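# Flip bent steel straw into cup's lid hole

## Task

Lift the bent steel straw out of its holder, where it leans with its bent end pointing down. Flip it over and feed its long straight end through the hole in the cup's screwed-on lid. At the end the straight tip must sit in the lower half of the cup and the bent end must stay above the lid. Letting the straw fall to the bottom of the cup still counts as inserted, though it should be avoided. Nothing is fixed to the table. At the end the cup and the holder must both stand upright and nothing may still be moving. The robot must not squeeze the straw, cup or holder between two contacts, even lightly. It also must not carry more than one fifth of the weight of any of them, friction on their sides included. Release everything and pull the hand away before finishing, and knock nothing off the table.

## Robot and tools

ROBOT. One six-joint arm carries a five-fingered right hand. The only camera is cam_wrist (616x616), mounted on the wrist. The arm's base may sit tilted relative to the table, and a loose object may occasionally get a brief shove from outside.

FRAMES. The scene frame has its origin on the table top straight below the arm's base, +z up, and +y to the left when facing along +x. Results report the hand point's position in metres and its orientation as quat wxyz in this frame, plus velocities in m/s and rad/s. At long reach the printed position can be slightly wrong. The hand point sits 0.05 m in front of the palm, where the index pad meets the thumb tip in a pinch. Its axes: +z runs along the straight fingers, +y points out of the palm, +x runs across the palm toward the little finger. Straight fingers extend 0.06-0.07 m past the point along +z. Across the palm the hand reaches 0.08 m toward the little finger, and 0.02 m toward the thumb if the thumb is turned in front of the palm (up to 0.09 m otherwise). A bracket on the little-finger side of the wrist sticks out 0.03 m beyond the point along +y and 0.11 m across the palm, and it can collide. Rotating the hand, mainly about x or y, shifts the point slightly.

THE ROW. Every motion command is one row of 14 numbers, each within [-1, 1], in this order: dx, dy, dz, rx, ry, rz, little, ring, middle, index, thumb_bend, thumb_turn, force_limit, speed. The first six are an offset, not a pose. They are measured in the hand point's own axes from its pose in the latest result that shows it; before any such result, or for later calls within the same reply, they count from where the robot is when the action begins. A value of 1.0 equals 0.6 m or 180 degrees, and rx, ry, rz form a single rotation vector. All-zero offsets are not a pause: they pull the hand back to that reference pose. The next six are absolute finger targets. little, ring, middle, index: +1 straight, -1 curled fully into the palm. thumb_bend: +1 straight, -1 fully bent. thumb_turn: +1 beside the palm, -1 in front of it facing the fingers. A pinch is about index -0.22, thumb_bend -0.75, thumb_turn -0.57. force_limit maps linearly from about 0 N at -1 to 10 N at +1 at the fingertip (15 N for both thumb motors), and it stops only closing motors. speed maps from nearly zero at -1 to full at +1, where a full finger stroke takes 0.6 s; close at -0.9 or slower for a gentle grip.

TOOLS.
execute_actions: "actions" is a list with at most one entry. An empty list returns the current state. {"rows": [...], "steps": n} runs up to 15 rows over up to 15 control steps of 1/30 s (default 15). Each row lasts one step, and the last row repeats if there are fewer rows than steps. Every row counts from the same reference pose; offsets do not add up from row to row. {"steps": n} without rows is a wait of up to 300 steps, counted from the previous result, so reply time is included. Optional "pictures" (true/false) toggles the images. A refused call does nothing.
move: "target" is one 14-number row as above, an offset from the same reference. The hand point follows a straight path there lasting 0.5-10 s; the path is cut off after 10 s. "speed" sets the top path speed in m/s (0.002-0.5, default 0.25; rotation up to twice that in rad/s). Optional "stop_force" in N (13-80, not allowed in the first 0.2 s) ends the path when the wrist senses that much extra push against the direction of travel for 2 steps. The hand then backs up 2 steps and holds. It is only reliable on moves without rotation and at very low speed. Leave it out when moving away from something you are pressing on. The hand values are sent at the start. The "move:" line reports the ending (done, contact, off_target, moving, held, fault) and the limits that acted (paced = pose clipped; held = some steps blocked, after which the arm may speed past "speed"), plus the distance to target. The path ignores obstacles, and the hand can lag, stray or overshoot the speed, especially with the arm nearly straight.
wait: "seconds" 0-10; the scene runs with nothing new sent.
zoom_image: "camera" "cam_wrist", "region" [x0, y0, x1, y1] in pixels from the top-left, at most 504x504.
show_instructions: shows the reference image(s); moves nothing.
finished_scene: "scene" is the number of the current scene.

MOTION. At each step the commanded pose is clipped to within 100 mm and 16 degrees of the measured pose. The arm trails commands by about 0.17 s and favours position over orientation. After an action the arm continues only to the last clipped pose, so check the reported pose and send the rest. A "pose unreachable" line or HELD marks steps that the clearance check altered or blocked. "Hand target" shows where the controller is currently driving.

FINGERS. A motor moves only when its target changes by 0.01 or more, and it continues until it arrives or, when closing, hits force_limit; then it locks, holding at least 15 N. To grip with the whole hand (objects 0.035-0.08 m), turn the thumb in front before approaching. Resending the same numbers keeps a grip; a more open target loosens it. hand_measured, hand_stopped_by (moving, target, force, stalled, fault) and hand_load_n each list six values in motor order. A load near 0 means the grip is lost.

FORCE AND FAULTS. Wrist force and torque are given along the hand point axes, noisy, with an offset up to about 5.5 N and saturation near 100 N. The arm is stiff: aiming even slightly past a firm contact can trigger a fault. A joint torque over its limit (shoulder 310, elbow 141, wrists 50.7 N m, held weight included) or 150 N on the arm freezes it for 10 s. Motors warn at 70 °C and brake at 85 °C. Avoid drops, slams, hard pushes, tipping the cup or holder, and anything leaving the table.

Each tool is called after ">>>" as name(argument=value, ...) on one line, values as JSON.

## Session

>>> execute_actions(actions=[])

Scene clock: 0.00 s of 5600.00 s.
end_effector_position=(+0.4710, -0.0115, +0.3213) hand_measured=(+1.000, +1.000, +1.000, +1.000, +1.000, +1.000) hand_load_n=(+0.0, +0.0, +0.0, +0.0, +0.0, +0.0) hand_stopped_by=(target, target, target, target, target, target) hand_force_limit=0.00 hand_speed=-0.80 end_effector_quat_wxyz=(+0.106, +0.482, +0.870, -0.014) end_effector_velocity=(-0.000, -0.000, -0.000) end_effector_angular_velocity=(+0.000, +0.000, -0.000)
Joint positions: [-0.434 -1.718  2.149  0.925  1.607 -1.027]
Joint velocities: [-0.  0.  0. -0.  0. -0.]
Wrist force (N, on the end effector, along its own x y z axes, offset not removed): no reading
Wrist torque (N m, same axes, about the end effector's origin, offset not removed): no reading
Hand target: +0.471, -0.011, +0.321; +0.106, +0.482, +0.870, -0.014

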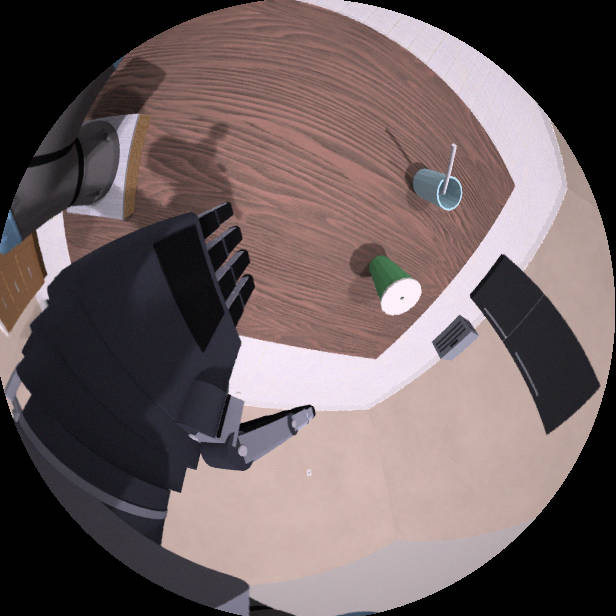

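>>> move(target=[0,0.655,-0.015,-0.009,0.071,-0.321,1,1,1,0.4,-0.75,-0.57,0.3,0], speed=0.35)

>>> move(target=[0.1,0.1,0,0,0,0,1,1,1,0.4,-0.75,-0.57,0.3,0])

Scene clock: 16.77 s of 5600.00 s.
end_effector_position=(+0.7998, +0.2001, +0.3604) hand_measured=(+1.000, +1.000, +1.000, +0.400, -0.750, -0.570) hand_load_n=(+0.0, +0.0, +0.0, +0.0, +0.0, +0.0) hand_stopped_by=(target, target, target, target, target, target) hand_force_limit=0.30 hand_speed=0.00 end_effector_quat_wxyz=(-0.001, -0.000, +1.000, -0.000) end_effector_velocity=(+0.002, +0.000, +0.002) end_effector_angular_velocity=(-0.001, +0.000, +0.004)
Joint positions: [-0.015 -1.018  1.233  1.354  1.572 -1.616]
Joint velocities: [ 0.001  0.003 -0.009  0.006  0.001 -0.003]
Wrist force (N, on the end effector, along its own x y z axes, offset not removed): [-0.3 0.4 0.2]
Wrist torque (N m, same axes, about the end effector's origin, offset not removed): [0.11 -0.01 -0.08]
Hand target: +0.800, +0.200, +0.360; -0.001, -0.001, +1.000, -0.000
Off the commanded pose: 0.000 m, 0 deg.
After step 90, 11.67 s passed at rest.
move: done

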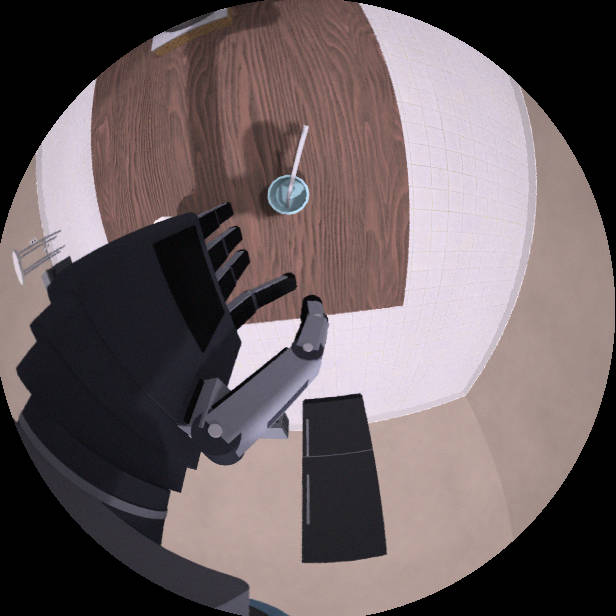

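Scene clock: 17.70 s of 5600.00 s.
end_effector_position=(+0.7400, +0.2600, +0.3605) hand_measured=(+1.000, +1.000, +1.000, +0.400, -0.750, -0.570) hand_load_n=(+0.0, +0.0, +0.0, +0.0, +0.0, +0.0) hand_stopped_by=(target, target, target, target, target, target) hand_force_limit=0.30 hand_speed=0.00 end_effector_quat_wxyz=(-0.001, -0.000, +1.000, -0.000) end_effector_velocity=(-0.002, +0.001, +0.000) end_effector_angular_velocity=(-0.000, -0.001, -0.000)
Joint positions: [ 0.066 -1.093  1.35   1.312  1.572 -1.535]
Joint velocities: [ 0.002 -0.002  0.003 -0.001  0.     0.002]
Wrist force (N, on the end effector, along its own x y z axes, offset not removed): [-0.6 0.8 -0.3]
Wrist torque (N m, same axes, about the end effector's origin, offset not removed): [0.26 -0.01 -0.15]
Hand target: +0.740, +0.260, +0.360; -0.001, -0.000, +1.000, -0.000
Off the commanded pose: 0.000 m, 0 deg.
move: done

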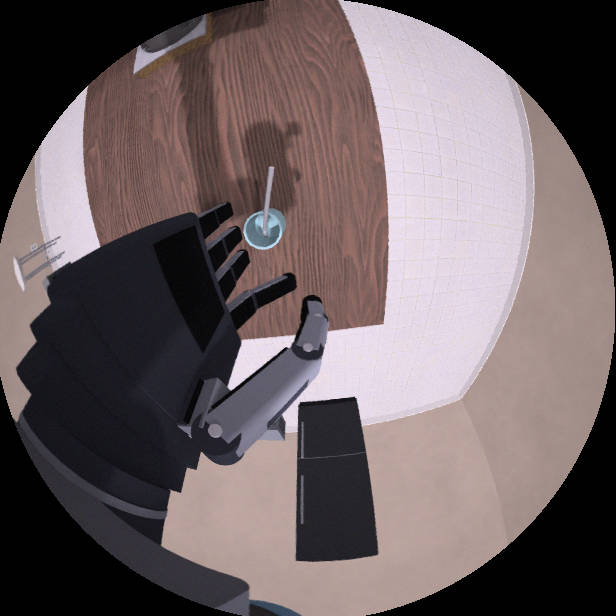

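>>> move(target=[0.15,-0.22,0.15,-0.088,0.269,0.033,1,1,1,0.4,-0.75,-0.57,0.3,0])

>>> move(target=[-0.163,-0.044,0.136,0,0,0,1,1,1,0.4,-0.75,-0.57,0.3,0], speed=0.15)

>>> move(target=[0,0.05,0,0,0,0,1,1,1,0.4,-0.75,-0.57,0.3,0], speed=0.06)

Scene clock: 53.73 s of 5600.00 s.
end_effector_position=(+0.6499, +0.1281, +0.2706) hand_measured=(+1.000, +1.000, +1.000, +0.400, -0.750, -0.570) hand_load_n=(+0.0, +0.0, +0.0, +0.0, +0.0, +0.0) hand_stopped_by=(target, target, target, target, target, target) hand_force_limit=0.30 hand_speed=0.00 end_effector_quat_wxyz=(-0.409, +0.050, +0.901, +0.134) end_effector_velocity=(-0.001, -0.002, -0.000) end_effector_angular_velocity=(+0.002, +0.007, -0.001)
Joint positions: [-0.194 -0.854  1.476  1.83   1.456 -1.738]
Joint velocities: [-0.003  0.002  0.002  0.004  0.001 -0.002]
Wrist force (N, on the end effector, along its own x y z axes, offset not removed): [-0.3 0.5 -1.6]
Wrist torque (N m, same axes, about the end effector's origin, offset not removed): [0.30 -0.02 -0.13]
Hand target: +0.650, +0.128, +0.271; -0.409, +0.050, +0.901, +0.134
Off the commanded pose: 0.000 m, 0 deg.
After step 90, 30.77 s passed at rest.
move: done

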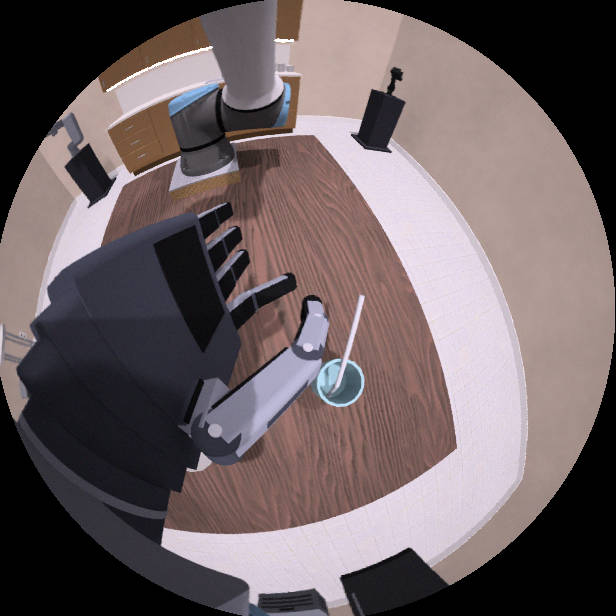

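Scene clock: 55.10 s of 5600.00 s.
end_effector_position=(+0.6501, +0.1276, +0.1406) hand_measured=(+1.000, +1.000, +1.000, +0.400, -0.750, -0.570) hand_load_n=(+0.0, +0.0, +0.0, +0.0, +0.0, +0.0) hand_stopped_by=(target, target, target, target, target, target) hand_force_limit=0.30 hand_speed=0.00 end_effector_quat_wxyz=(-0.409, +0.050, +0.901, +0.134) end_effector_velocity=(+0.001, -0.000, -0.002) end_effector_angular_velocity=(-0.000, -0.001, -0.000)
Joint positions: [-0.195 -0.716  1.498  1.669  1.457 -1.739]
Joint velocities: [-0.     0.002 -0.001 -0.002 -0.    -0.   ]
Wrist force (N, on the end effector, along its own x y z axes, offset not removed): [-2.1 -0.4 0.1]
Wrist torque (N m, same axes, about the end effector's origin, offset not removed): [0.01 0.21 -0.27]
Hand target: +0.650, +0.128, +0.140; -0.409, +0.050, +0.901, +0.134
Off the commanded pose: 0.000 m, 0 deg.
move: done

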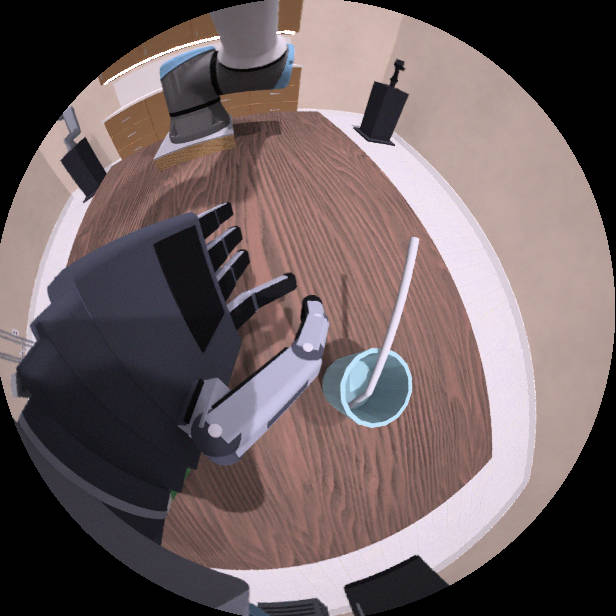

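Scene clock: 56.00 s of 5600.00 s.
end_effector_position=(+0.6561, +0.1562, +0.1466) hand_measured=(+1.000, +1.000, +1.000, +0.400, -0.750, -0.570) hand_load_n=(+0.0, +0.0, +0.0, +0.0, +0.0, +0.0) hand_stopped_by=(target, target, target, target, target, target) hand_force_limit=0.30 hand_speed=0.00 end_effector_quat_wxyz=(-0.409, +0.050, +0.901, +0.134) end_effector_velocity=(+0.000, +0.001, +0.000) end_effector_angular_velocity=(+0.000, +0.000, -0.000)
Joint positions: [-0.158 -0.715  1.482  1.682  1.428 -1.715]
Joint velocities: [ 0.002  0.    -0.001  0.001 -0.001  0.001]
Wrist force (N, on the end effector, along its own x y z axes, offset not removed): [-0.4 1.4 -1.4]
Wrist torque (N m, same axes, about the end effector's origin, offset not removed): [0.43 0.06 -0.13]
Hand target: +0.656, +0.156, +0.147; -0.409, +0.050, +0.901, +0.134
Off the commanded pose: 0.000 m, 0 deg.
move: done

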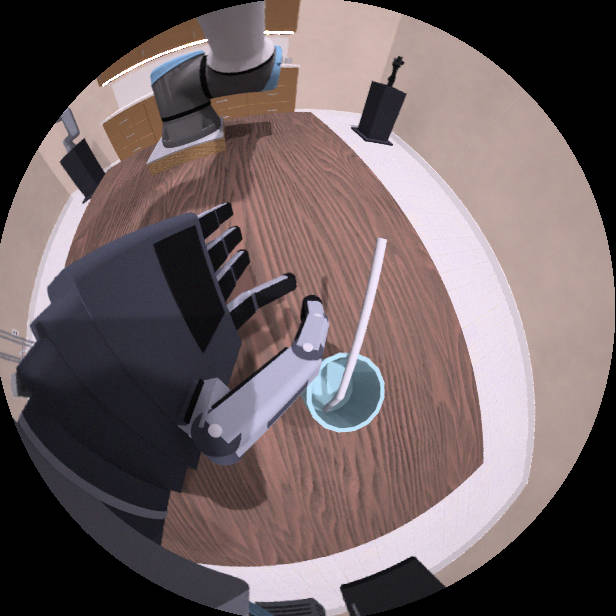

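>>> move(target=[-0.045,0.035,-0.025,0,-0.03,0,1,1,1,0.4,-0.75,-0.57,0.3,0], speed=0.05)

>>> move(target=[0,0.04,0,0,0,0,1,1,1,0.4,-0.75,-0.57,0.3,0], speed=0.03)

>>> zoom_image(camera="cam_wrist", region=[220,190,420,390])

Scene clock: 80.87 s of 5600.00 s.
end_effector_position=(+0.6888, +0.1726, +0.1400) hand_measured=(+1.000, +1.000, +1.000, +0.400, -0.750, -0.570) hand_load_n=(+0.0, +0.0, +0.0, +0.0, +0.0, +0.0) hand_stopped_by=(target, target, target, target, target, target) hand_force_limit=0.30 hand_speed=0.00 end_effector_quat_wxyz=(-0.366, +0.056, +0.920, +0.131) end_effector_velocity=(+0.002, +0.001, +0.000) end_effector_angular_velocity=(-0.001, -0.006, -0.002)
Joint positions: [-0.134 -0.707  1.423  1.636  1.399 -1.684]
Joint velocities: [ 0.001 -0.    -0.003 -0.003 -0.002  0.002]
Wrist force (N, on the end effector, along its own x y z axes, offset not removed): [-0.2 -0.6 0.2]
Wrist torque (N m, same axes, about the end effector's origin, offset not removed): [0.11 -0.03 -0.18]
Hand target: +0.689, +0.173, +0.140; -0.366, +0.056, +0.920, +0.131
Off the commanded pose: 0.000 m, 0 deg.
After step 90, 20.60 s passed at rest.
move: done

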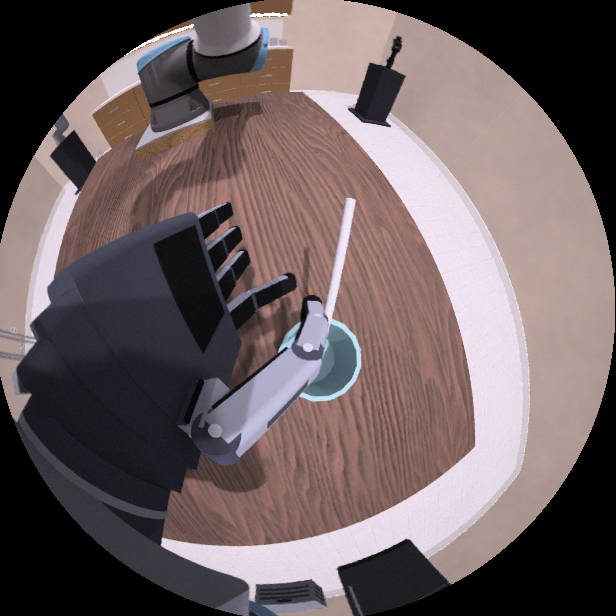

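Scene clock: 82.00 s of 5600.00 s.
end_effector_position=(+0.6936, +0.1955, +0.1448) hand_measured=(+1.000, +1.000, +1.000, +0.400, -0.750, -0.570) hand_load_n=(+0.0, +0.0, +0.0, +0.0, +0.0, +0.0) hand_stopped_by=(target, target, target, target, target, target) hand_force_limit=0.30 hand_speed=0.00 end_effector_quat_wxyz=(-0.366, +0.056, +0.920, +0.131) end_effector_velocity=(+0.000, +0.002, -0.002) end_effector_angular_velocity=(+0.001, +0.003, +0.000)
Joint positions: [-0.105 -0.704  1.405  1.647  1.379 -1.663]
Joint velocities: [ 0.002  0.003 -0.001  0.001 -0.001  0.001]
Wrist force (N, on the end effector, along its own x y z axes, offset not removed): [-0.7 -1.2 0.4]
Wrist torque (N m, same axes, about the end effector's origin, offset not removed): [-0.09 -0.02 -0.27]
Hand target: +0.694, +0.196, +0.145; -0.366, +0.056, +0.920, +0.131
Off the commanded pose: 0.000 m, 0 deg.
move: done

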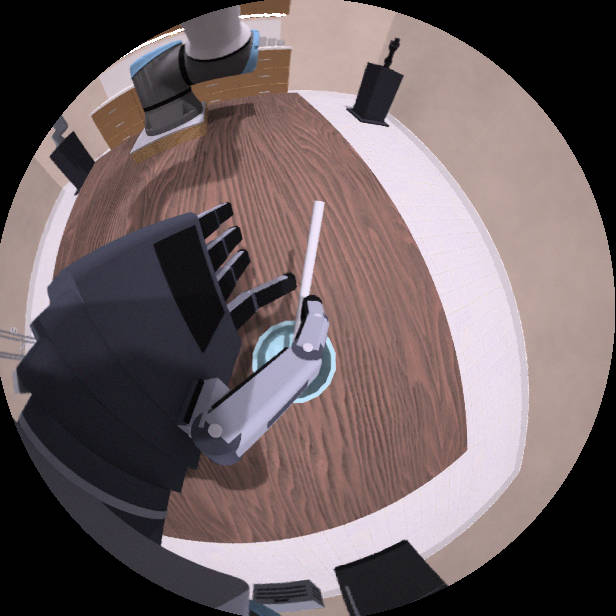

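Region (220, 190, 420, 390) of cam_wrist's 616x616 image, scaled by 2.520, with more detail than that image has.

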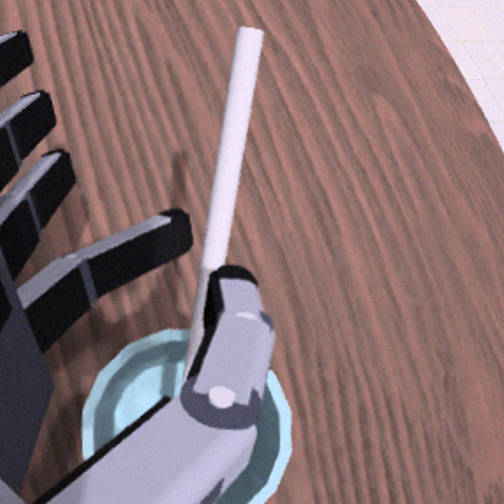

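>>> move(target=[0,0,0.028,0,0,0,1,1,1,0.4,-0.75,-0.57,0.3,0], speed=0.02)

>>> move(target=[0,0,0,0,0,0,1,1,1,0.03,-0.75,-0.57,0.3,-0.85])

>>> zoom_image(camera="cam_wrist", region=[220,190,420,390])

Scene clock: 93.67 s of 5600.00 s.
end_effector_position=(+0.6826, +0.2002, +0.1332) hand_measured=(+1.000, +1.000, +1.000, +0.400, -0.750, -0.570) hand_load_n=(+0.0, +0.0, +0.0, +0.0, +0.0, +0.0) hand_stopped_by=(target, target, target, target, target, target) hand_force_limit=0.30 hand_speed=0.00 end_effector_quat_wxyz=(-0.366, +0.056, +0.920, +0.131) end_effector_velocity=(-0.001, +0.000, -0.001) end_effector_angular_velocity=(+0.000, +0.001, -0.001)
Joint positions: [-0.101 -0.705  1.434  1.618  1.376 -1.66 ]
Joint velocities: [-0.     0.     0.003 -0.003 -0.     0.   ]
Wrist force (N, on the end effector, along its own x y z axes, offset not removed): [-1.9 -0.2 -0.9]
Wrist torque (N m, same axes, about the end effector's origin, offset not removed): [0.16 0.20 -0.34]
Hand target: +0.682, +0.200, +0.133; -0.366, +0.056, +0.920, +0.131
Off the commanded pose: 0.000 m, 0 deg.
After step 90, 7.53 s passed at rest.
move: done

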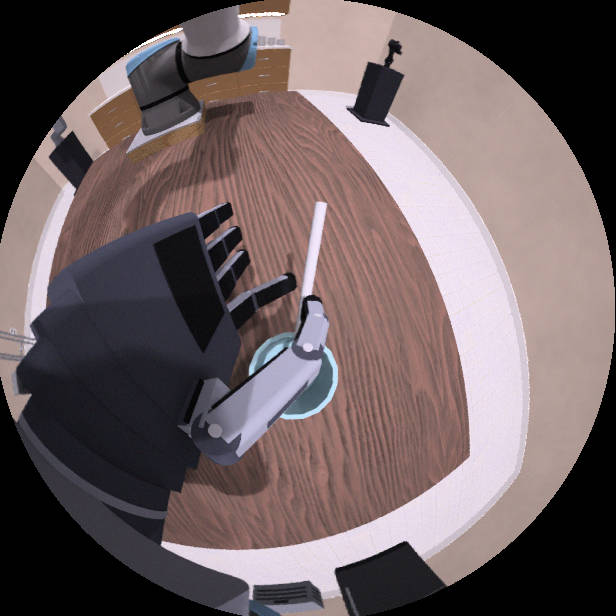

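Scene clock: 95.40 s of 5600.00 s.
end_effector_position=(+0.6826, +0.2002, +0.1332) hand_measured=(+1.000, +1.000, +1.000, +0.030, -0.750, -0.570) hand_load_n=(+0.0, +0.0, +0.0, +0.0, +0.0, +0.0) hand_stopped_by=(target, target, target, target, target, target) hand_force_limit=0.30 hand_speed=-0.85 end_effector_quat_wxyz=(-0.366, +0.056, +0.920, +0.131) end_effector_velocity=(-0.001, +0.001, +0.000) end_effector_angular_velocity=(-0.000, +0.001, +0.001)
Joint positions: [-0.101 -0.705  1.434  1.618  1.376 -1.66 ]
Joint velocities: [ 0.001 -0.     0.001 -0.     0.     0.   ]
Wrist force (N, on the end effector, along its own x y z axes, offset not removed): [-0.4 0.1 -0.4]
Wrist torque (N m, same axes, about the end effector's origin, offset not removed): [0.22 -0.01 -0.14]
Hand target: +0.683, +0.200, +0.133; -0.366, +0.056, +0.920, +0.131
Off the commanded pose: 0.000 m, 0 deg.
move: done

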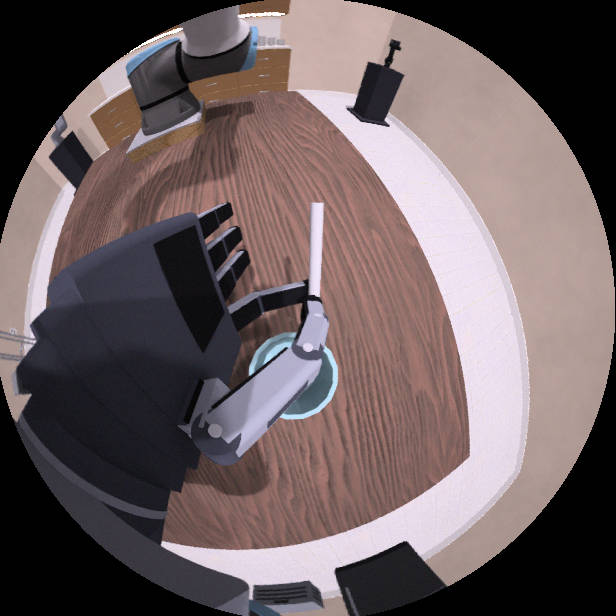

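Region (220, 190, 420, 390) of cam_wrist's 616x616 image, scaled by 2.520, with more detail than that image has.

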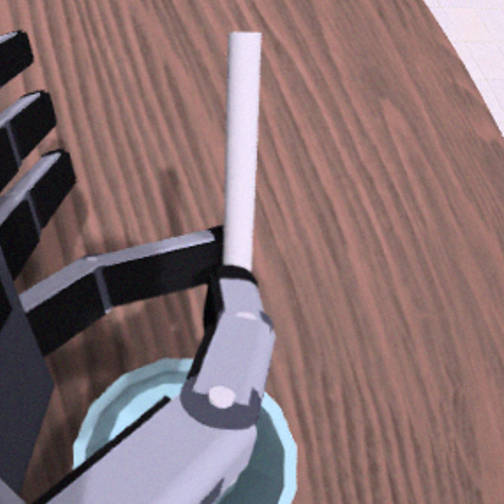

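>>> move(target=[-0.015,0.009,0.012,0,0,0,1,1,1,0.08,-0.75,-0.57,0.3,-0.85], speed=0.015)

>>> zoom_image(camera="cam_wrist", region=[220,190,420,390])

>>> move(target=[0,0,0,0,0,0,1,1,1,-0.08,-0.75,-0.57,0.3,-0.92])

>>> zoom_image(camera="cam_wrist", region=[220,190,420,390])

Scene clock: 107.47 s of 5600.00 s.
end_effector_position=(+0.6854, +0.2073, +0.1232) hand_measured=(+1.000, +1.000, +1.000, +0.080, -0.750, -0.570) hand_load_n=(+0.0, +0.0, +0.0, +0.0, +0.0, +0.0) hand_stopped_by=(target, target, target, target, target, target) hand_force_limit=0.30 hand_speed=-0.85 end_effector_quat_wxyz=(-0.366, +0.056, +0.920, +0.131) end_effector_velocity=(+0.000, +0.001, -0.002) end_effector_angular_velocity=(+0.000, +0.001, -0.000)
Joint positions: [-0.092 -0.69   1.425  1.611  1.37  -1.654]
Joint velocities: [ 0.001  0.003 -0.001 -0.001 -0.001  0.001]
Wrist force (N, on the end effector, along its own x y z axes, offset not removed): [-1.0 -0.6 -2.5]
Wrist torque (N m, same axes, about the end effector's origin, offset not removed): [0.23 0.13 -0.25]
Hand target: +0.685, +0.207, +0.123; -0.366, +0.056, +0.920, +0.131
Off the commanded pose: 0.000 m, 0 deg.
After step 90, 7.97 s passed at rest.
move: done

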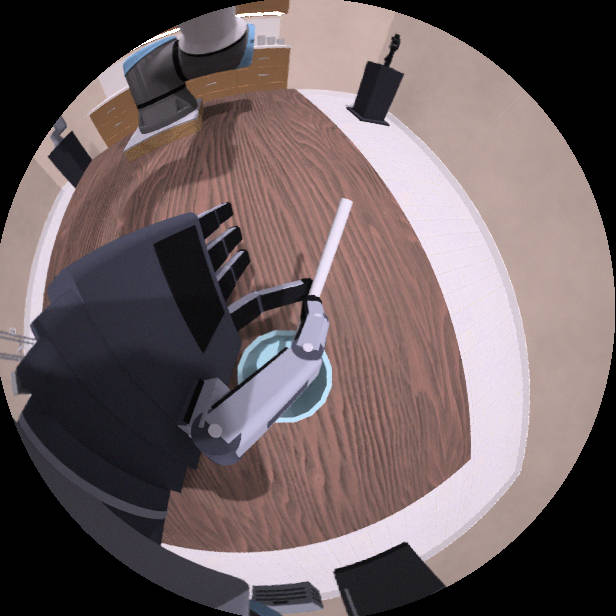

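Region (220, 190, 420, 390) of cam_wrist's 616x616 image, scaled by 2.520, with more detail than that image has.

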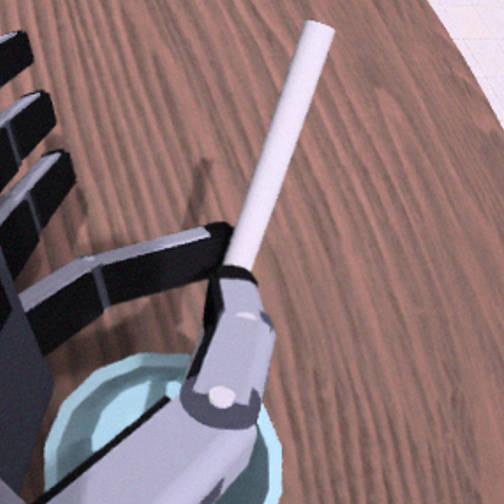

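Scene clock: 108.90 s of 5600.00 s.
end_effector_position=(+0.6854, +0.2073, +0.1232) hand_measured=(+1.000, +1.000, +1.000, -0.080, -0.750, -0.570) hand_load_n=(+0.0, +0.0, +0.0, +0.0, +0.0, +0.0) hand_stopped_by=(target, target, target, target, target, target) hand_force_limit=0.30 hand_speed=-0.92 end_effector_quat_wxyz=(-0.366, +0.056, +0.920, +0.131) end_effector_velocity=(+0.001, -0.000, -0.000) end_effector_angular_velocity=(+0.000, -0.000, -0.001)
Joint positions: [-0.092 -0.69   1.425  1.611  1.37  -1.654]
Joint velocities: [-0.001  0.001 -0.001 -0.    -0.    -0.   ]
Wrist force (N, on the end effector, along its own x y z axes, offset not removed): [-3.0 0.1 -1.0]
Wrist torque (N m, same axes, about the end effector's origin, offset not removed): [0.20 0.38 -0.34]
Hand target: +0.685, +0.207, +0.123; -0.366, +0.056, +0.920, +0.131
Off the commanded pose: 0.000 m, 0 deg.
move: done

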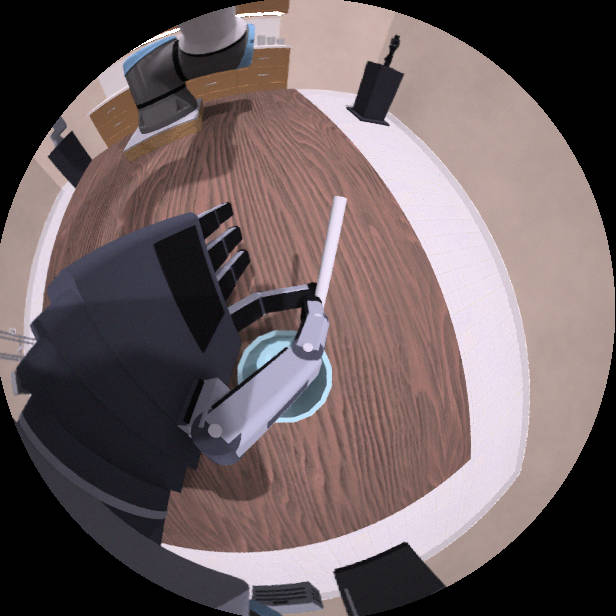

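Region (220, 190, 420, 390) of cam_wrist's 616x616 image, scaled by 2.520, with more detail than that image has.

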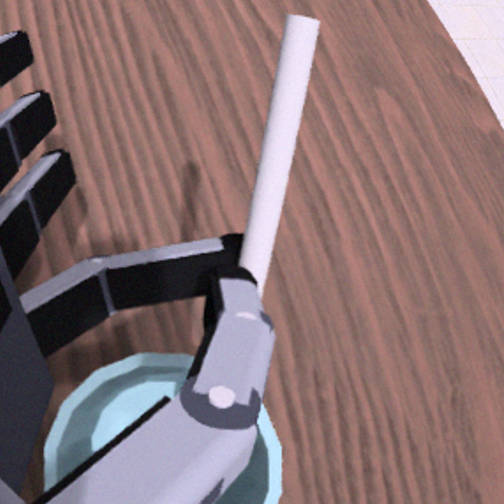

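>>> move(target=[0,0,-0.008,0,0,0.04,1,1,1,0.4,-0.75,-0.57,0.3,-0.6], speed=0.04)

>>> move(target=[0,0.024,0,0,0,0,1,1,1,0.4,-0.75,-0.57,0.3,-0.6], speed=0.02)

>>> zoom_image(camera="cam_wrist", region=[220,190,420,390])

Scene clock: 120.00 s of 5600.00 s.
end_effector_position=(+0.6886, +0.2059, +0.1265) hand_measured=(+1.000, +1.000, +1.000, +0.400, -0.750, -0.570) hand_load_n=(+0.0, +0.0, +0.0, +0.0, +0.0, +0.0) hand_stopped_by=(target, target, target, target, target, target) hand_force_limit=0.30 hand_speed=-0.60 end_effector_quat_wxyz=(-0.374, +0.113, +0.914, +0.108) end_effector_velocity=(+0.000, +0.000, -0.002) end_effector_angular_velocity=(-0.008, +0.006, -0.008)
Joint positions: [-0.089 -0.701  1.427  1.619  1.367 -1.527]
Joint velocities: [ 0.001  0.002 -0.     0.001 -0.     0.013]
Wrist force (N, on the end effector, along its own x y z axes, offset not removed): [-1.8 -0.6 -1.6]
Wrist torque (N m, same axes, about the end effector's origin, offset not removed): [0.15 0.25 -0.26]
Hand target: +0.689, +0.206, +0.127; -0.374, +0.113, +0.914, +0.108
Off the commanded pose: 0.000 m, 0 deg.
After step 90, 6.30 s passed at rest.
move: done

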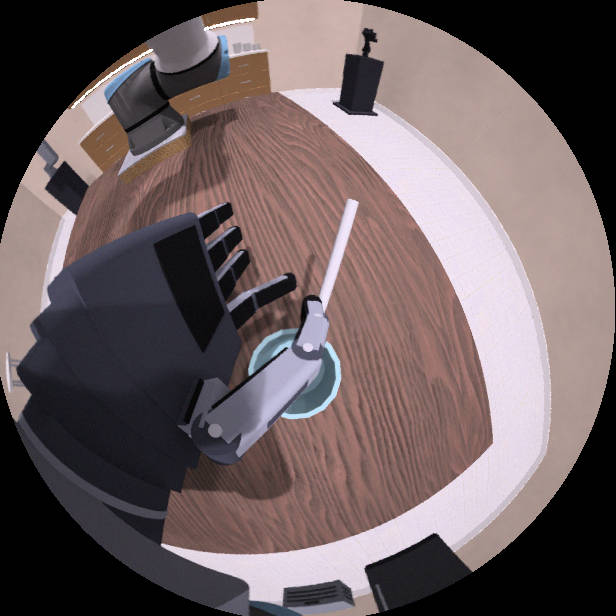

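Scene clock: 121.00 s of 5600.00 s.
end_effector_position=(+0.6927, +0.2195, +0.1281) hand_measured=(+1.000, +1.000, +1.000, +0.400, -0.750, -0.570) hand_load_n=(+0.0, +0.0, +0.0, +0.0, +0.0, +0.0) hand_stopped_by=(target, target, target, target, target, target) hand_force_limit=0.30 hand_speed=-0.60 end_effector_quat_wxyz=(-0.374, +0.113, +0.914, +0.108) end_effector_velocity=(-0.000, +0.002, -0.001) end_effector_angular_velocity=(+0.000, +0.002, +0.000)
Joint positions: [-0.072 -0.696  1.412  1.627  1.355 -1.514]
Joint velocities: [ 0.002  0.002 -0.001  0.001 -0.001  0.002]
Wrist force (N, on the end effector, along its own x y z axes, offset not removed): [-0.4 -1.0 0.0]
Wrist torque (N m, same axes, about the end effector's origin, offset not removed): [0.00 -0.05 -0.19]
Hand target: +0.693, +0.220, +0.128; -0.374, +0.113, +0.914, +0.108
Off the commanded pose: 0.000 m, 0 deg.
move: done

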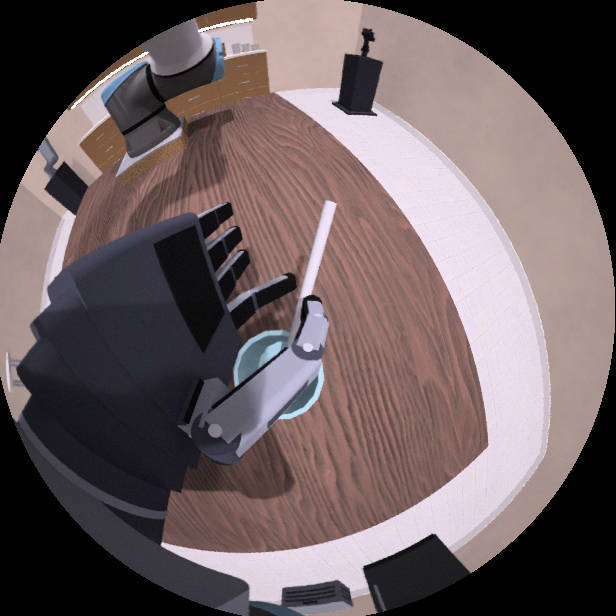

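Region (220, 190, 420, 390) of cam_wrist's 616x616 image, scaled by 2.520, with more detail than that image has.

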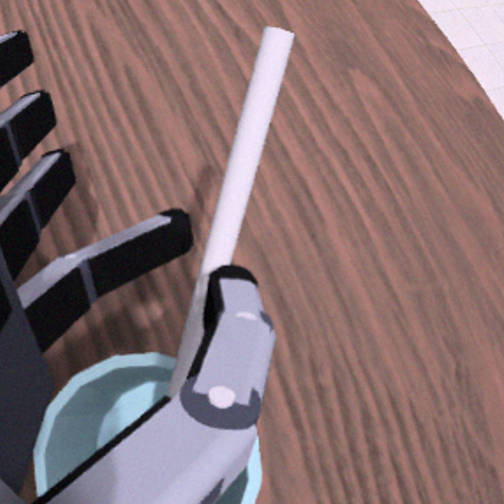

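>>> move(target=[-0.008,0,0.005,0,0,0.03,1,1,1,0.4,-0.75,-0.57,0.3,-0.6], speed=0.03)

>>> move(target=[0,0,0,0,0,0,1,1,1,-0.09,-0.75,-0.57,0.3,-0.88])

>>> zoom_image(camera="cam_wrist", region=[220,190,420,390])

Scene clock: 131.77 s of 5600.00 s.
end_effector_position=(+0.6940, +0.2197, +0.1227) hand_measured=(+1.000, +1.000, +1.000, +0.400, -0.750, -0.570) hand_load_n=(+0.0, +0.0, +0.0, +0.0, +0.0, +0.0) hand_stopped_by=(target, target, target, target, target, target) hand_force_limit=0.30 hand_speed=-0.60 end_effector_quat_wxyz=(-0.378, +0.155, +0.908, +0.090) end_effector_velocity=(+0.000, -0.000, -0.001) end_effector_angular_velocity=(-0.006, +0.003, -0.007)
Joint positions: [-0.067 -0.696  1.415  1.623  1.352 -1.418]
Joint velocities: [-0.     0.     0.001 -0.    -0.     0.01 ]
Wrist force (N, on the end effector, along its own x y z axes, offset not removed): [-0.5 2.2 -0.7]
Wrist torque (N m, same axes, about the end effector's origin, offset not removed): [0.50 0.04 -0.21]
Hand target: +0.694, +0.220, +0.123; -0.378, +0.156, +0.908, +0.090
Off the commanded pose: 0.000 m, 0 deg.
After step 90, 5.97 s passed at rest.
move: done

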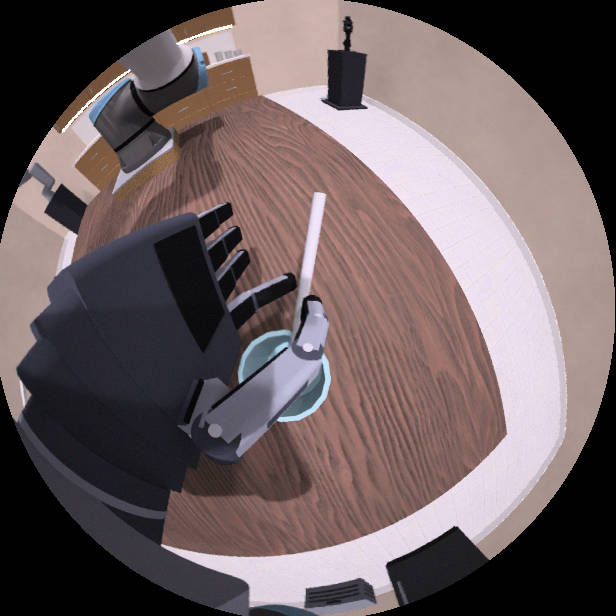

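Scene clock: 134.47 s of 5600.00 s.
end_effector_position=(+0.6940, +0.2198, +0.1227) hand_measured=(+1.000, +1.000, +1.000, -0.090, -0.750, -0.570) hand_load_n=(+0.0, +0.0, +0.0, +1.5, +0.5, +0.0) hand_stopped_by=(target, target, target, target, target, target) hand_force_limit=0.30 hand_speed=-0.88 end_effector_quat_wxyz=(-0.378, +0.155, +0.908, +0.090) end_effector_velocity=(-0.000, +0.000, +0.000) end_effector_angular_velocity=(+0.000, -0.000, +0.000)
Joint positions: [-0.067 -0.696  1.415  1.623  1.352 -1.418]
Joint velocities: [-0.    -0.001  0.     0.    -0.    -0.   ]
Wrist force (N, on the end effector, along its own x y z axes, offset not removed): [-0.3 0.4 -1.4]
Wrist torque (N m, same axes, about the end effector's origin, offset not removed): [0.33 0.05 -0.14]
Hand target: +0.694, +0.220, +0.123; -0.378, +0.155, +0.908, +0.090
Off the commanded pose: 0.000 m, 0 deg.
move: done

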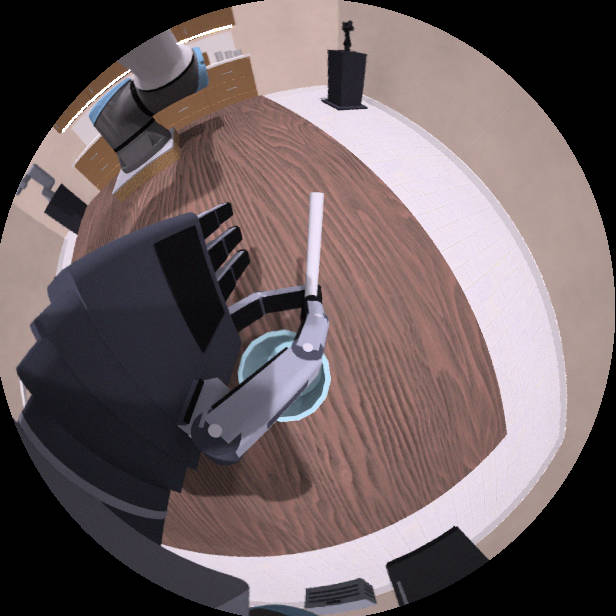

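Region (220, 190, 420, 390) of cam_wrist's 616x616 image, scaled by 2.520, with more detail than that image has.

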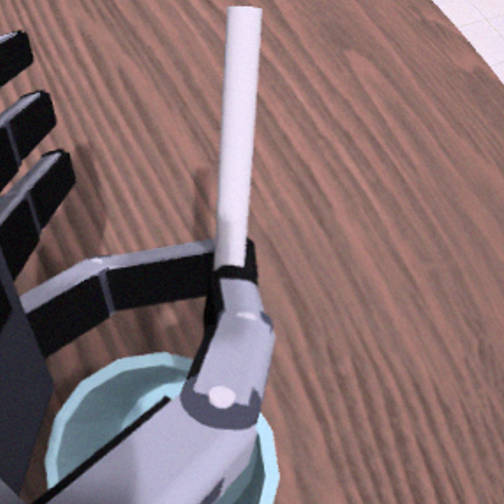

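>>> move(target=[0,0,0,0,0,0,1,1,1,-0.15,-0.75,-0.57,0.7,-0.95])

>>> move(target=[0.031,0.004,-0.016,0,0,0,1,1,1,-0.15,-0.75,-0.57,0.7,-0.95], speed=0.02)

>>> move(target=[0.23,0.028,-0.125,0,0,0,1,1,1,-0.165,-0.75,-0.57,0.7,-0.95], speed=0.06)

Scene clock: 141.77 s of 5600.00 s.
end_effector_position=(+0.6940, +0.2197, +0.1227) hand_measured=(+1.000, +1.000, +1.000, -0.112, -0.748, -0.570) hand_load_n=(+0.0, +0.0, +0.0, +8.5, +2.5, +0.0) hand_stopped_by=(target, target, target, force, target, target) hand_force_limit=0.70 hand_speed=-0.95 end_effector_quat_wxyz=(-0.378, +0.155, +0.908, +0.090) end_effector_velocity=(+0.000, -0.000, -0.001) end_effector_angular_velocity=(-0.000, +0.001, -0.001)
Joint positions: [-0.067 -0.696  1.415  1.623  1.352 -1.418]
Joint velocities: [-0.001  0.001 -0.     0.     0.     0.   ]
Wrist force (N, on the end effector, along its own x y z axes, offset not removed): [0.0 0.6 -3.6]
Wrist torque (N m, same axes, about the end effector's origin, offset not removed): [0.44 -0.02 -0.17]
Hand target: +0.694, +0.220, +0.123; -0.378, +0.155, +0.908, +0.090
Off the commanded pose: 0.000 m, 0 deg.
After step 90, 3.60 s passed at rest.
move: done

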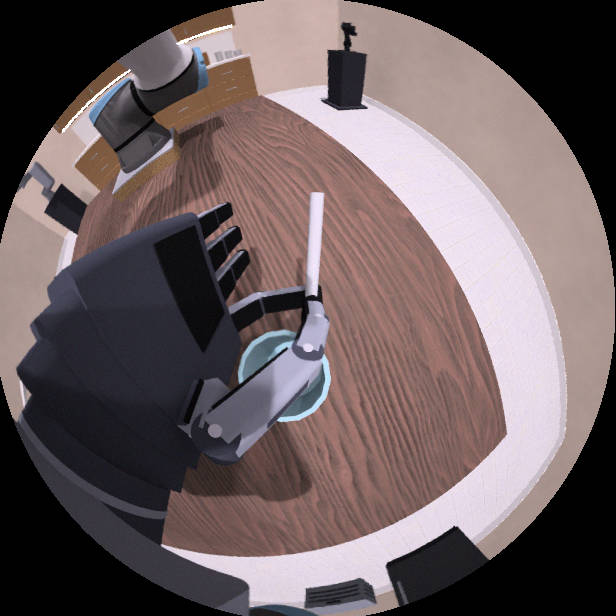

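Scene clock: 143.10 s of 5600.00 s.
end_effector_position=(+0.6889, +0.2232, +0.1426) hand_measured=(+1.000, +1.000, +1.000, -0.112, -0.748, -0.570) hand_load_n=(+0.0, +0.0, +0.0, +8.0, +2.5, +1.0) hand_stopped_by=(target, target, target, force, target, target) hand_force_limit=0.70 hand_speed=-0.95 end_effector_quat_wxyz=(-0.378, +0.155, +0.908, +0.090) end_effector_velocity=(-0.000, +0.000, +0.001) end_effector_angular_velocity=(+0.000, +0.001, -0.000)
Joint positions: [-0.064 -0.723  1.426  1.639  1.35  -1.415]
Joint velocities: [-0.    -0.001  0.001  0.001 -0.     0.   ]
Wrist force (N, on the end effector, along its own x y z axes, offset not removed): [-2.4 0.4 0.5]
Wrist torque (N m, same axes, about the end effector's origin, offset not removed): [0.19 0.18 -0.26]
Hand target: +0.689, +0.223, +0.143; -0.378, +0.155, +0.908, +0.090
Off the commanded pose: 0.000 m, 0 deg.
move: done

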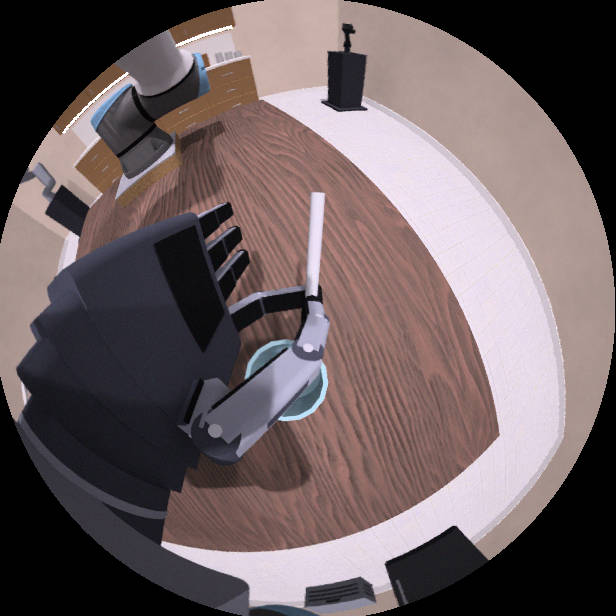

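Scene clock: 146.13 s of 5600.00 s.
end_effector_position=(+0.6525, +0.2474, +0.2944) hand_measured=(+1.000, +1.000, +1.000, -0.112, -0.748, -0.570) hand_load_n=(+0.0, +0.0, +0.0, +8.0, +2.5, +1.0) hand_stopped_by=(target, target, target, force, target, target) hand_force_limit=0.70 hand_speed=-0.95 end_effector_quat_wxyz=(-0.378, +0.155, +0.908, +0.090) end_effector_velocity=(-0.000, +0.000, +0.002) end_effector_angular_velocity=(-0.000, -0.000, +0.001)
Joint positions: [-0.037 -0.915  1.462  1.79   1.331 -1.395]
Joint velocities: [ 0.001 -0.002 -0.     0.002 -0.     0.   ]
Wrist force (N, on the end effector, along its own x y z axes, offset not removed): [0.3 0.7 -1.2]
Wrist torque (N m, same axes, about the end effector's origin, offset not removed): [0.37 -0.12 -0.15]
Hand target: +0.652, +0.247, +0.295; -0.378, +0.155, +0.908, +0.090
Off the commanded pose: 0.000 m, 0 deg.
move: done

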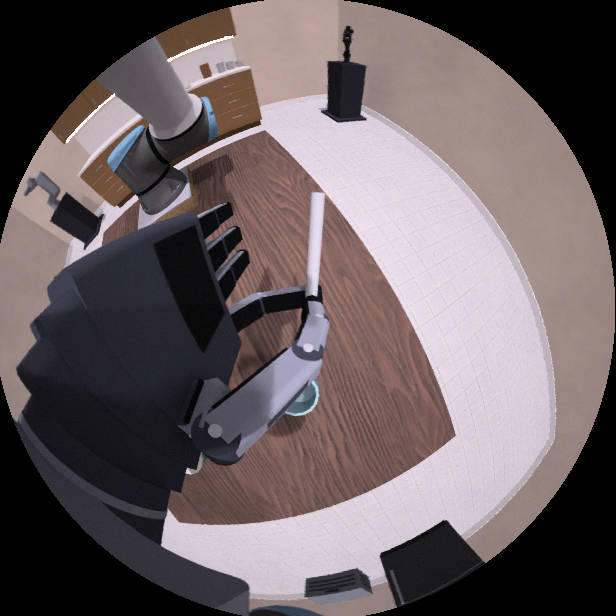

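>>> move(target=[-0.163,-0.377,-0.207,0.196,-0.755,0.152,1,1,1,-0.165,-0.75,-0.57,0.7,-0.95], speed=0.2)

Scene clock: 170.40 s of 5600.00 s.
end_effector_position=(+0.7198, -0.0202, +0.3006) hand_measured=(+1.000, +1.000, +1.000, -0.112, -0.748, -0.570) hand_load_n=(+0.0, +0.0, +0.0, +8.0, +2.5, +0.5) hand_stopped_by=(target, target, target, force, target, target) hand_force_limit=0.70 hand_speed=-0.95 end_effector_quat_wxyz=(+0.645, +0.207, +0.622, -0.393) end_effector_velocity=(+0.001, -0.000, -0.000) end_effector_angular_velocity=(-0.007, -0.008, +0.001)
Joint positions: [-0.044 -1.356  2.303 -1.152  2.357 -1.94 ]
Joint velocities: [-0.002  0.005  0.003 -0.023 -0.004 -0.008]
Wrist force (N, on the end effector, along its own x y z axes, offset not removed): [0.2 -0.4 -1.1]
Wrist torque (N m, same axes, about the end effector's origin, offset not removed): [0.17 -0.05 -0.20]
Hand target: +0.720, -0.020, +0.301; +0.645, +0.207, +0.622, -0.393
Off the commanded pose: 0.000 m, 0 deg.
After step 90, 14.53 s passed at rest.
move: done

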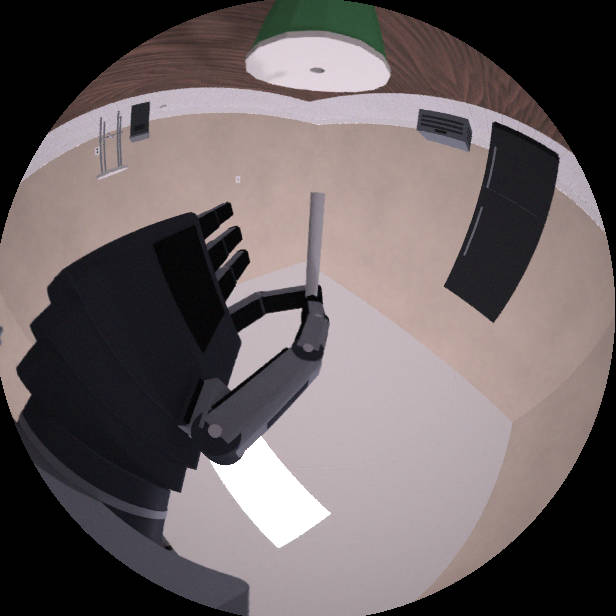

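>>> move(target=[0.064,0.015,-0.0094,0,0,0,1,1,1,-0.165,-0.75,-0.57,0.7,-0.95], speed=0.06)

>>> zoom_image(camera="cam_wrist", region=[200,70,440,310])

Scene clock: 180.13 s of 5600.00 s.
end_effector_position=(+0.7200, -0.0200, +0.2609) hand_measured=(+1.000, +1.000, +1.000, -0.112, -0.748, -0.570) hand_load_n=(+0.0, +0.0, +0.0, +8.0, +2.5, +0.5) hand_stopped_by=(target, target, target, force, target, target) hand_force_limit=0.70 hand_speed=-0.95 end_effector_quat_wxyz=(+0.645, +0.208, +0.622, -0.393) end_effector_velocity=(+0.001, +0.000, -0.002) end_effector_angular_velocity=(-0.001, -0.001, +0.000)
Joint positions: [-0.044 -1.282  2.321 -1.243  2.358 -1.94 ]
Joint velocities: [ 0.     0.005 -0.001 -0.006  0.    -0.002]
Wrist force (N, on the end effector, along its own x y z axes, offset not removed): [-1.4 0.8 -0.9]
Wrist torque (N m, same axes, about the end effector's origin, offset not removed): [0.32 0.12 -0.18]
Hand target: +0.720, -0.020, +0.261; +0.645, +0.207, +0.622, -0.393
Off the commanded pose: 0.000 m, 0 deg.
After step 90, 5.70 s passed at rest.
move: done

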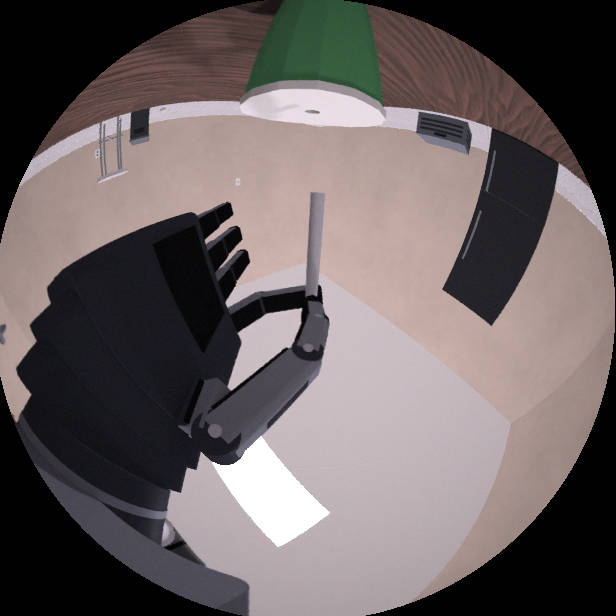

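Region (200, 70, 440, 310) of cam_wrist's 616x616 image, scaled by 2.100, with more detail than that image has.

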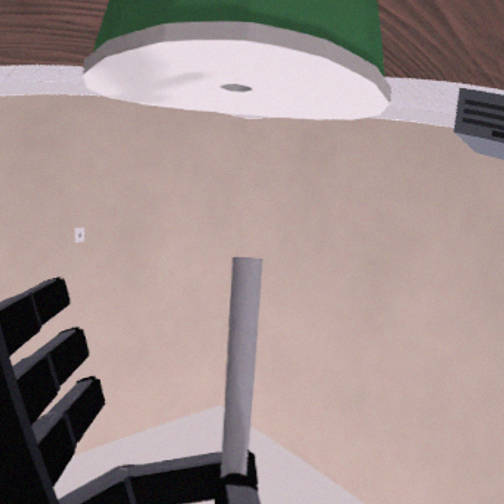

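>>> move(target=[0.058,0.005,0.065,-0.022,0.097,0,1,1,1,-0.165,-0.75,-0.57,0.7,-0.95], speed=0.06)

>>> zoom_image(camera="cam_wrist", region=[200,70,440,310])

Scene clock: 192.50 s of 5600.00 s.
end_effector_position=(+0.7442, -0.0563, +0.2323) hand_measured=(+1.000, +1.000, +1.000, -0.112, -0.748, -0.570) hand_load_n=(+0.0, +0.0, +0.0, +8.0, +2.5, +0.5) hand_stopped_by=(target, target, target, force, target, target) hand_force_limit=0.70 hand_speed=-0.95 end_effector_quat_wxyz=(+0.550, +0.242, +0.725, -0.336) end_effector_velocity=(+0.001, -0.001, -0.000) end_effector_angular_velocity=(+0.008, +0.006, +0.000)
Joint positions: [-0.106 -1.296  2.178 -0.657  2.294 -1.645]
Joint velocities: [-0.002 -0.001 -0.005  0.017 -0.004  0.008]
Wrist force (N, on the end effector, along its own x y z axes, offset not removed): [-3.3 0.9 -1.4]
Wrist torque (N m, same axes, about the end effector's origin, offset not removed): [0.35 0.42 -0.42]
Hand target: +0.744, -0.056, +0.232; +0.550, +0.242, +0.726, -0.336
Off the commanded pose: 0.000 m, 0 deg.
After step 90, 6.47 s passed at rest.
move: done

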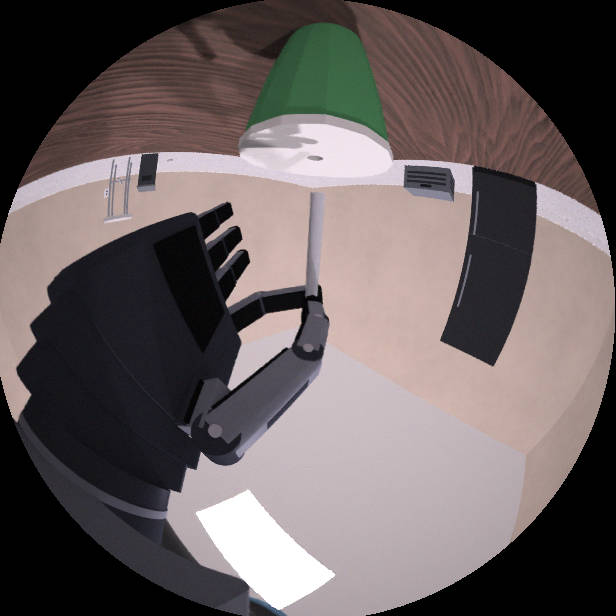

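Region (200, 70, 440, 310) of cam_wrist's 616x616 image, scaled by 2.100, with more detail than that image has.

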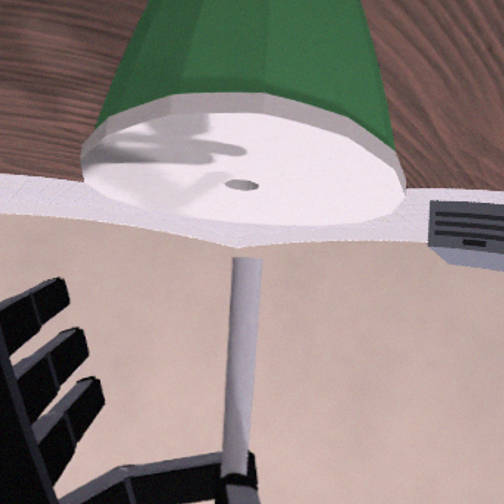

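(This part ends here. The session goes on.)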